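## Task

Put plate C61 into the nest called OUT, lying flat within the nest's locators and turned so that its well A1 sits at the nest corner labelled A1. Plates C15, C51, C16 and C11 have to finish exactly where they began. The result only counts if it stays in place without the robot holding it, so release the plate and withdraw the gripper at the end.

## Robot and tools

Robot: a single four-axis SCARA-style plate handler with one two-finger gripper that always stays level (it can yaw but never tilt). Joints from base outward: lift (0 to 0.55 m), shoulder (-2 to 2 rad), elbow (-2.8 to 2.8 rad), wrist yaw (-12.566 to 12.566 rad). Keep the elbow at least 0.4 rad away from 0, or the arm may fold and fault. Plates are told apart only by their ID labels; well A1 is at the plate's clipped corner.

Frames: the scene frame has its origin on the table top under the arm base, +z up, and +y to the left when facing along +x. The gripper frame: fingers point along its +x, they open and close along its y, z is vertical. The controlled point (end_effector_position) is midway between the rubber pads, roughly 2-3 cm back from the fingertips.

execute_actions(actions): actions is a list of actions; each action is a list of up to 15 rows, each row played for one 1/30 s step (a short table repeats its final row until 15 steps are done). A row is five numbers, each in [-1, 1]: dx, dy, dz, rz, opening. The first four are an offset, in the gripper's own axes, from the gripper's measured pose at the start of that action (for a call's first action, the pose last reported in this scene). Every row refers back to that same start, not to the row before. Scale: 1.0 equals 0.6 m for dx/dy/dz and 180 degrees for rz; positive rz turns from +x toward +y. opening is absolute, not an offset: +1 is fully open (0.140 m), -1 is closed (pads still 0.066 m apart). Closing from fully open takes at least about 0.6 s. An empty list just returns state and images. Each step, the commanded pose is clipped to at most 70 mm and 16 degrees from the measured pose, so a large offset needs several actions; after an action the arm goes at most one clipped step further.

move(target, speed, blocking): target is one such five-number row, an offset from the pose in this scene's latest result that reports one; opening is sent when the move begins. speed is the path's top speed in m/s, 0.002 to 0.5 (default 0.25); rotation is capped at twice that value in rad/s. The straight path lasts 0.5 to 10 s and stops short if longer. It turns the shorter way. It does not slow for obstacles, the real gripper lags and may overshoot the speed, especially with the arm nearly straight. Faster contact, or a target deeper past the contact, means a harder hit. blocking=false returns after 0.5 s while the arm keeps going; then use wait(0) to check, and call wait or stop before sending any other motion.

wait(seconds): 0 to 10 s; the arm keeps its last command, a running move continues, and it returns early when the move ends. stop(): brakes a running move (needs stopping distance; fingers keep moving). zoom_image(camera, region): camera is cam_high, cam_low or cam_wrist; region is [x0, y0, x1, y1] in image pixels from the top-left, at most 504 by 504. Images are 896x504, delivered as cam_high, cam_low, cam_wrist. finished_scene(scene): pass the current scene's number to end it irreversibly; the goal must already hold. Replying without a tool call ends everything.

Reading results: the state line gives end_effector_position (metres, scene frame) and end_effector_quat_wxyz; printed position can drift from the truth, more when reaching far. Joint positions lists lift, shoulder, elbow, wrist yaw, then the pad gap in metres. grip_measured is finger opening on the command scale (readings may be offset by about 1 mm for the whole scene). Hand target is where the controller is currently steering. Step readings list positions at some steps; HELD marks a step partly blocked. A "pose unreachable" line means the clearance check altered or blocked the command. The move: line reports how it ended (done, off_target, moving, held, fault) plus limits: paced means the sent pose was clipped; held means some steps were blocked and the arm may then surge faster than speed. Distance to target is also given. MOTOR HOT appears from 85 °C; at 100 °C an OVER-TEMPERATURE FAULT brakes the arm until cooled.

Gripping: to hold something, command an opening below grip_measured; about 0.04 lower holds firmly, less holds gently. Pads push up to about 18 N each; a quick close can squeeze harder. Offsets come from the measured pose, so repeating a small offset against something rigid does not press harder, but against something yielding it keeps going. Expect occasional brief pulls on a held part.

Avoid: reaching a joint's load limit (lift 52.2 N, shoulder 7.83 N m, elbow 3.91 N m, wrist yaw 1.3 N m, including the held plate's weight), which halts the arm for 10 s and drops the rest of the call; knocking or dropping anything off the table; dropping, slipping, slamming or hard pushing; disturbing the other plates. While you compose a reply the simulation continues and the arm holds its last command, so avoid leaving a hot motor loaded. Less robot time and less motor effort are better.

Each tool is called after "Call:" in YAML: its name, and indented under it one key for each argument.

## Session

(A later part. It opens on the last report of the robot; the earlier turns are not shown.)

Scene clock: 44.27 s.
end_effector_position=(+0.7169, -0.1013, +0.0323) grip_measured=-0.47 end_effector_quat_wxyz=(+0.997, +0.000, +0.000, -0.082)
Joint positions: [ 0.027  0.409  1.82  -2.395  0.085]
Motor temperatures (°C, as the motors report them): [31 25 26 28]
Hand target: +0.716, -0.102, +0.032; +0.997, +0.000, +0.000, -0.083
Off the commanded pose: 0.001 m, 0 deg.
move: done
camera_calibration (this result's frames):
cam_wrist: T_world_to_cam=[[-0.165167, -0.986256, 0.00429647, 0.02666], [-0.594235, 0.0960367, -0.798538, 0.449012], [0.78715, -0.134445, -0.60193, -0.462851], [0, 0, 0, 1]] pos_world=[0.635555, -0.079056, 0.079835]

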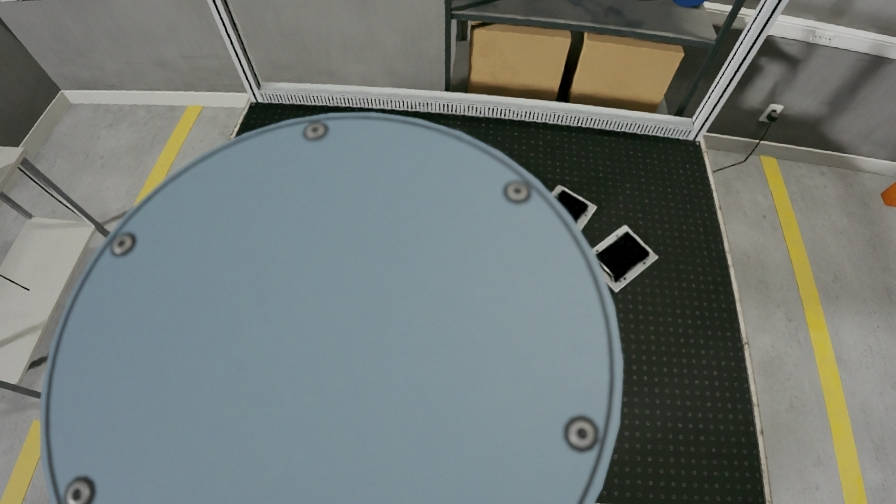

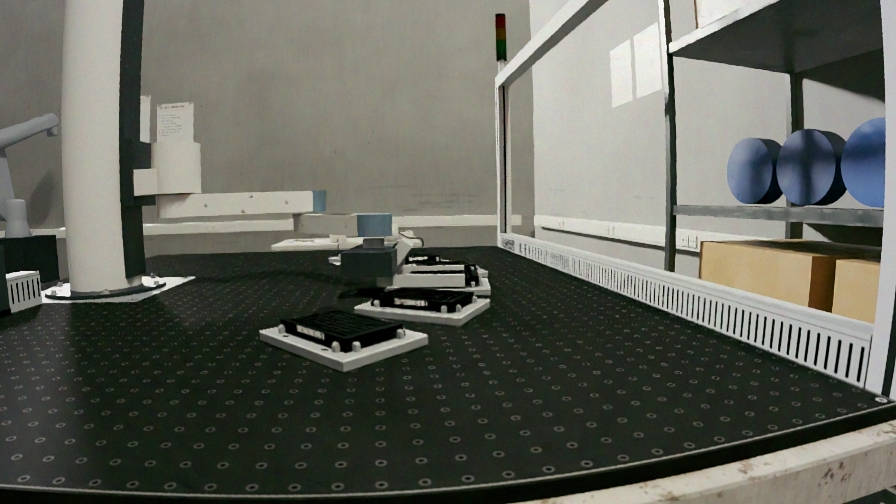

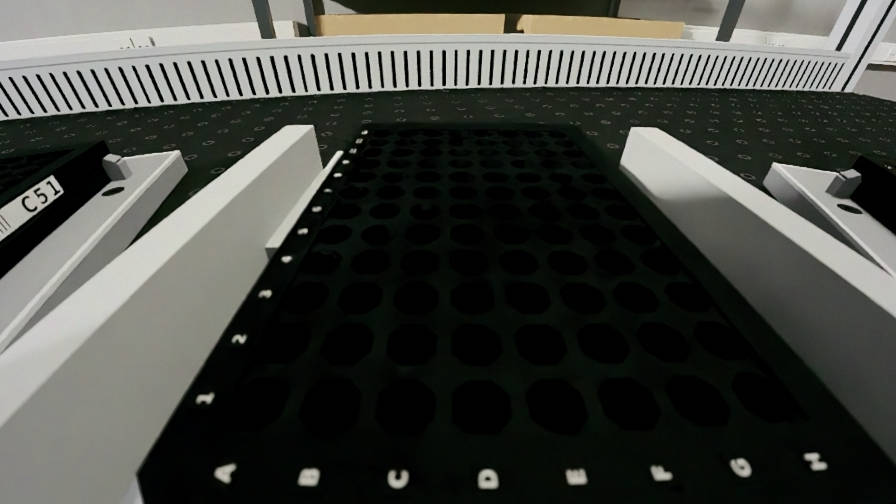

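It is guiding in against the near pegs. Ease forward slightly and lower.

Call:
move:
  target: [0.0005,0,-0.0055,0,-0.52]
  speed: 0.01

Call:
move:
  target: [0,0,0,0,0]

Call:
move:
  target: [0,0,0.04,0,0]
  speed: 0.1

Call:
move:
  target: [-0.15,0,0.08,0,0]

Call:
zoom_image:
  camera: "cam_low"
  region: [370, 240, 510, 310]

Scene clock: 46.77 s.
end_effector_position=(+0.7172, -0.1014, +0.0291) grip_measured=-0.47 end_effector_quat_wxyz=(+0.997, +0.000, +0.000, -0.082)
Joint positions: [ 0.024  0.409  1.822 -2.396  0.085]
Motor temperatures (°C, as the motors report them): [31 25 26 28]
Hand target: +0.717, -0.101, +0.029; +0.997, +0.000, +0.000, -0.082
Off the commanded pose: 0.000 m, 0 deg.
move: done
camera_calibration (this result's frames):
cam_wrist: T_world_to_cam=[[-0.165224, -0.986247, 0.00429647, 0.0266607], [-0.594229, 0.0960715, -0.798538, 0.44661], [0.787142, -0.134491, -0.60193, -0.465006], [0, 0, 0, 1]] pos_world=[0.635819, -0.0791515, 0.0766192]

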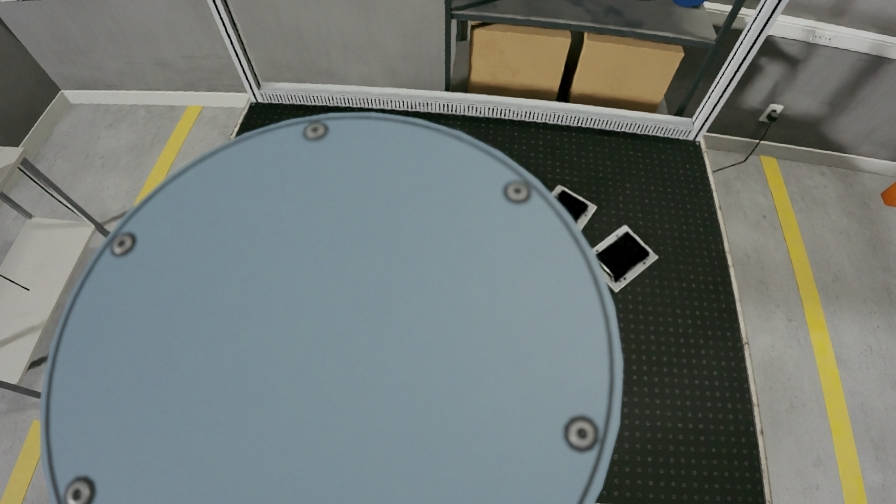

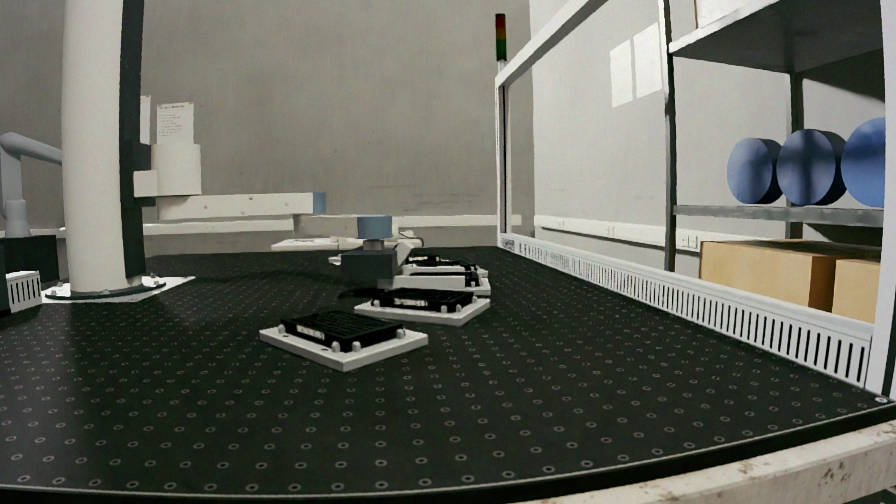

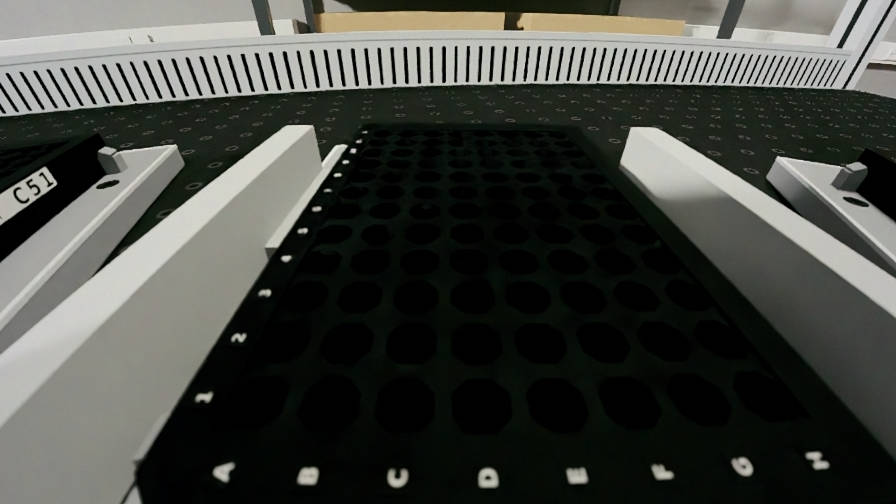

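Scene clock: 47.27 s.
end_effector_position=(+0.7172, -0.1014, +0.0291) grip_measured=+0.00 end_effector_quat_wxyz=(+0.997, +0.000, +0.000, -0.082)
Joint positions: [ 0.024  0.409  1.822 -2.396  0.103]
Motor temperatures (°C, as the motors report them): [31 25 26 28]
Hand target: +0.717, -0.101, +0.029; +0.997, +0.000, +0.000, -0.082
Off the commanded pose: 0.000 m, 0 deg.
move: done
camera_calibration (this result's frames):
cam_wrist: T_world_to_cam=[[-0.165234, -0.986245, 0.00429647, 0.0266663], [-0.594228, 0.0960774, -0.798538, 0.446613], [0.787141, -0.134499, -0.60193, -0.465003], [0, 0, 0, 1]] pos_world=[0.635819, -0.0791523, 0.0766231]

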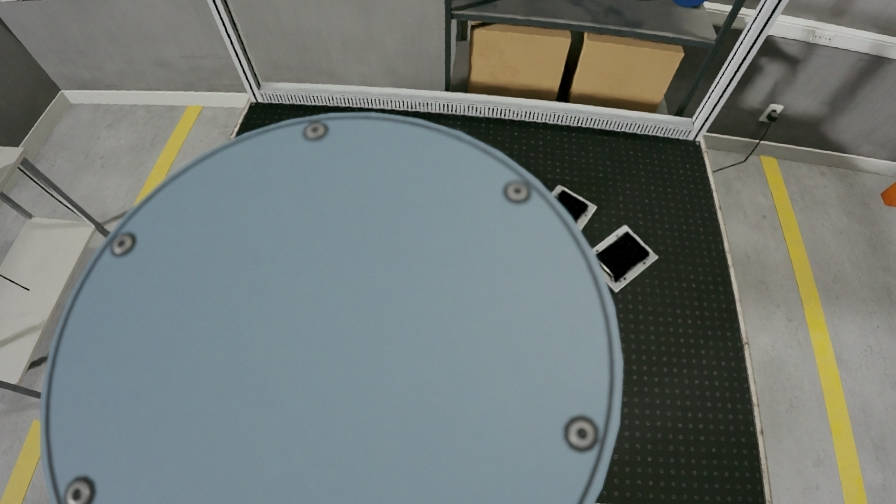

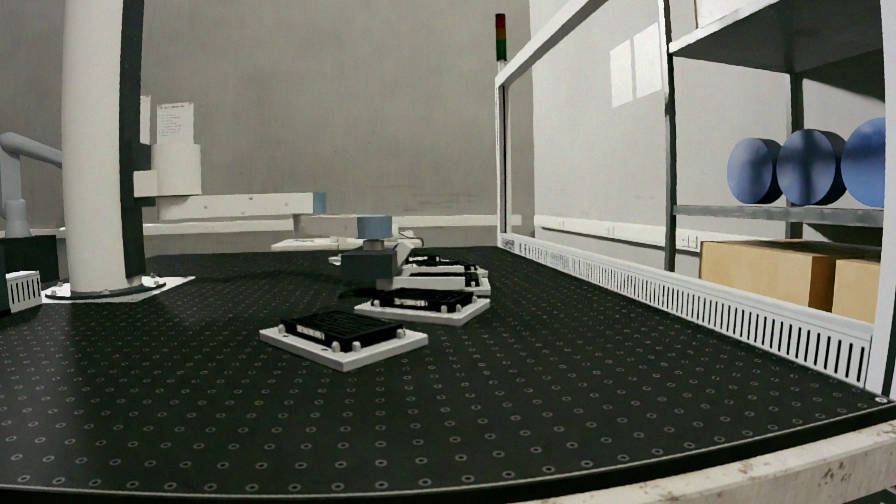

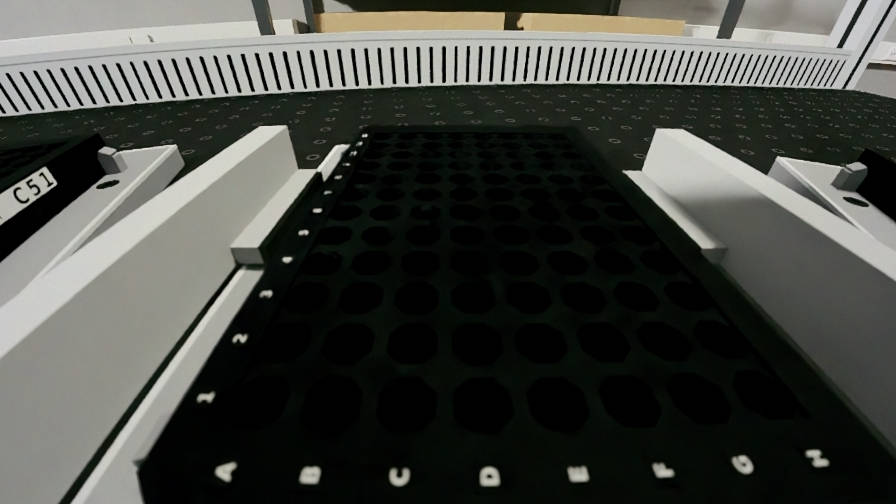

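Scene clock: 47.97 s.
end_effector_position=(+0.7172, -0.1014, +0.0531) grip_measured=+0.00 end_effector_quat_wxyz=(+0.997, +0.000, +0.000, -0.082)
Joint positions: [ 0.048  0.409  1.822 -2.396  0.103]
Motor temperatures (°C, as the motors report them): [31 25 26 28]
Hand target: +0.717, -0.101, +0.053; +0.997, +0.000, +0.000, -0.082
Off the commanded pose: 0.000 m, 0 deg.
move: done
camera_calibration (this result's frames):
cam_wrist: T_world_to_cam=[[-0.165221, -0.986247, 0.00429647, 0.0265576], [-0.594229, 0.0960695, -0.798538, 0.465814], [0.787143, -0.134488, -0.60193, -0.450533], [0, 0, 0, 1]] pos_world=[0.635822, -0.0791495, 0.100666]

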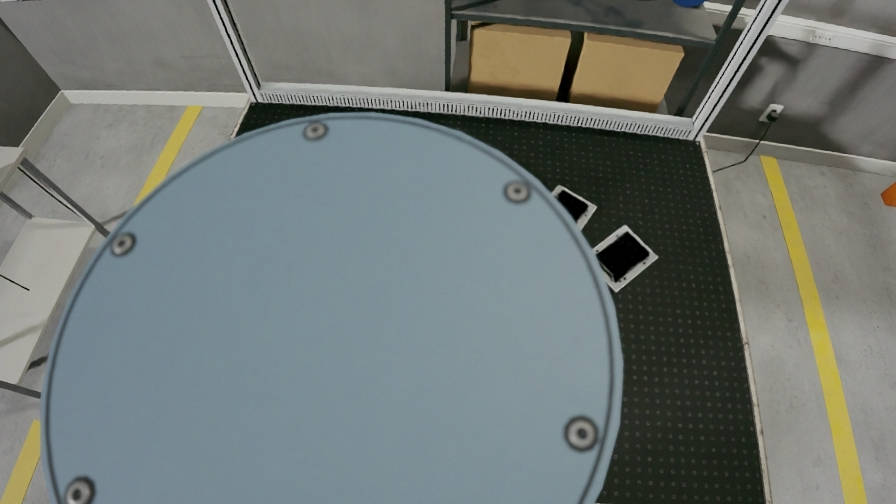

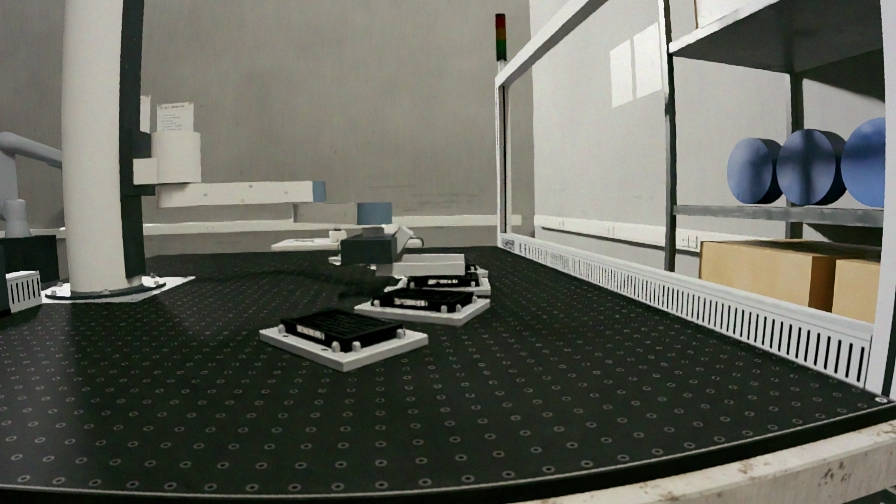

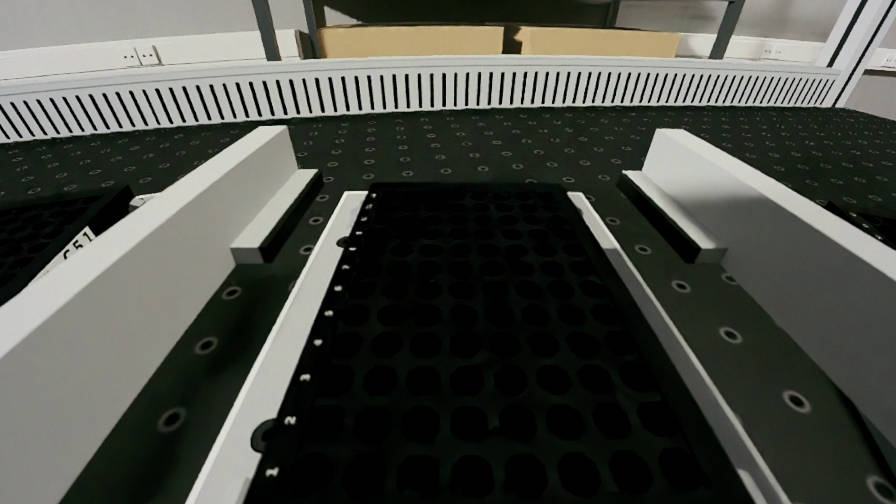

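Scene clock: 48.80 s.
end_effector_position=(+0.6284, -0.0866, +0.1011) grip_measured=+0.00 end_effector_quat_wxyz=(+0.997, +0.000, +0.000, -0.083)
Joint positions: [ 0.096  0.611  1.326 -2.102  0.103]
Motor temperatures (°C, as the motors report them): [31 25 26 28]
Hand target: +0.628, -0.087, +0.101; +0.997, +0.000, +0.000, -0.082
Off the commanded pose: 0.000 m, 0 deg.
move: done
camera_calibration (this result's frames):
cam_wrist: T_world_to_cam=[[-0.165475, -0.986205, 0.00429647, 0.0264377], [-0.594205, 0.0962224, -0.798538, 0.449991], [0.787108, -0.134691, -0.60193, -0.349728], [0, 0, 0, 1]] pos_world=[0.547035, -0.0643314, 0.14871]

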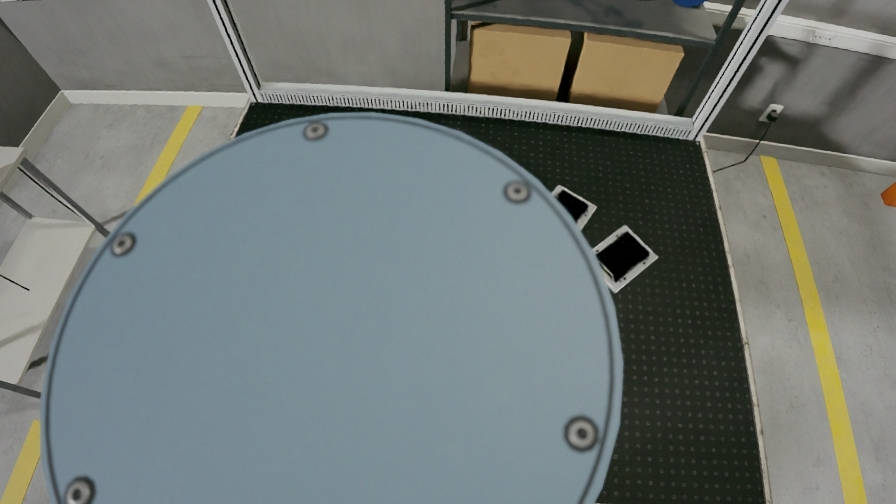

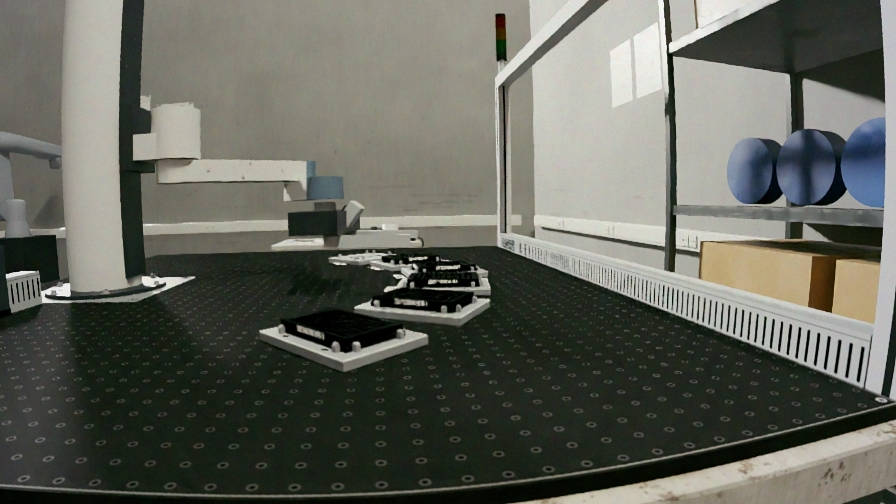

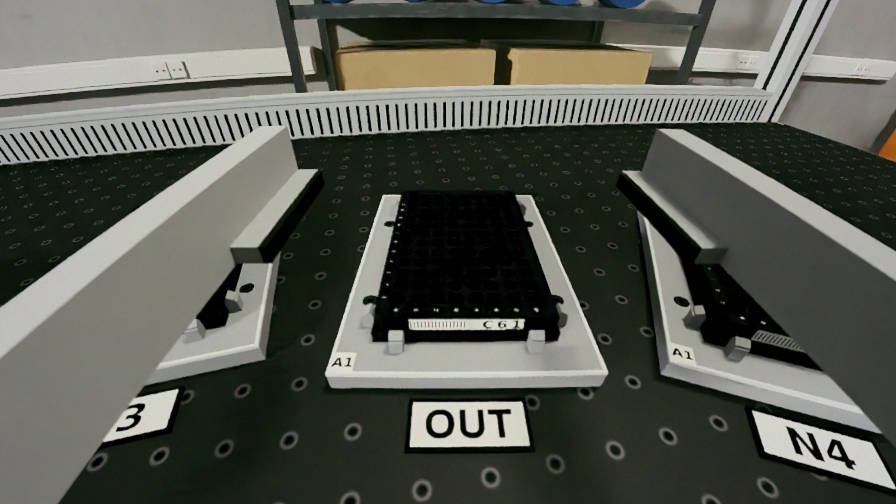

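Region (370, 240, 510, 310) of cam_low's 896x504 image, scaled by 3.600, with more detail than that image has.

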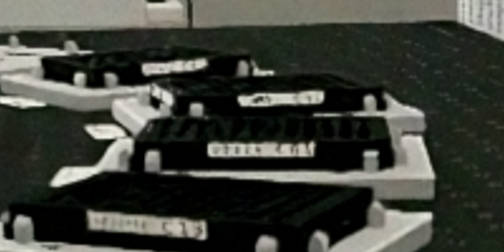

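Call:
finished_scene:
  scene: 1

The scene is finished: the task was done.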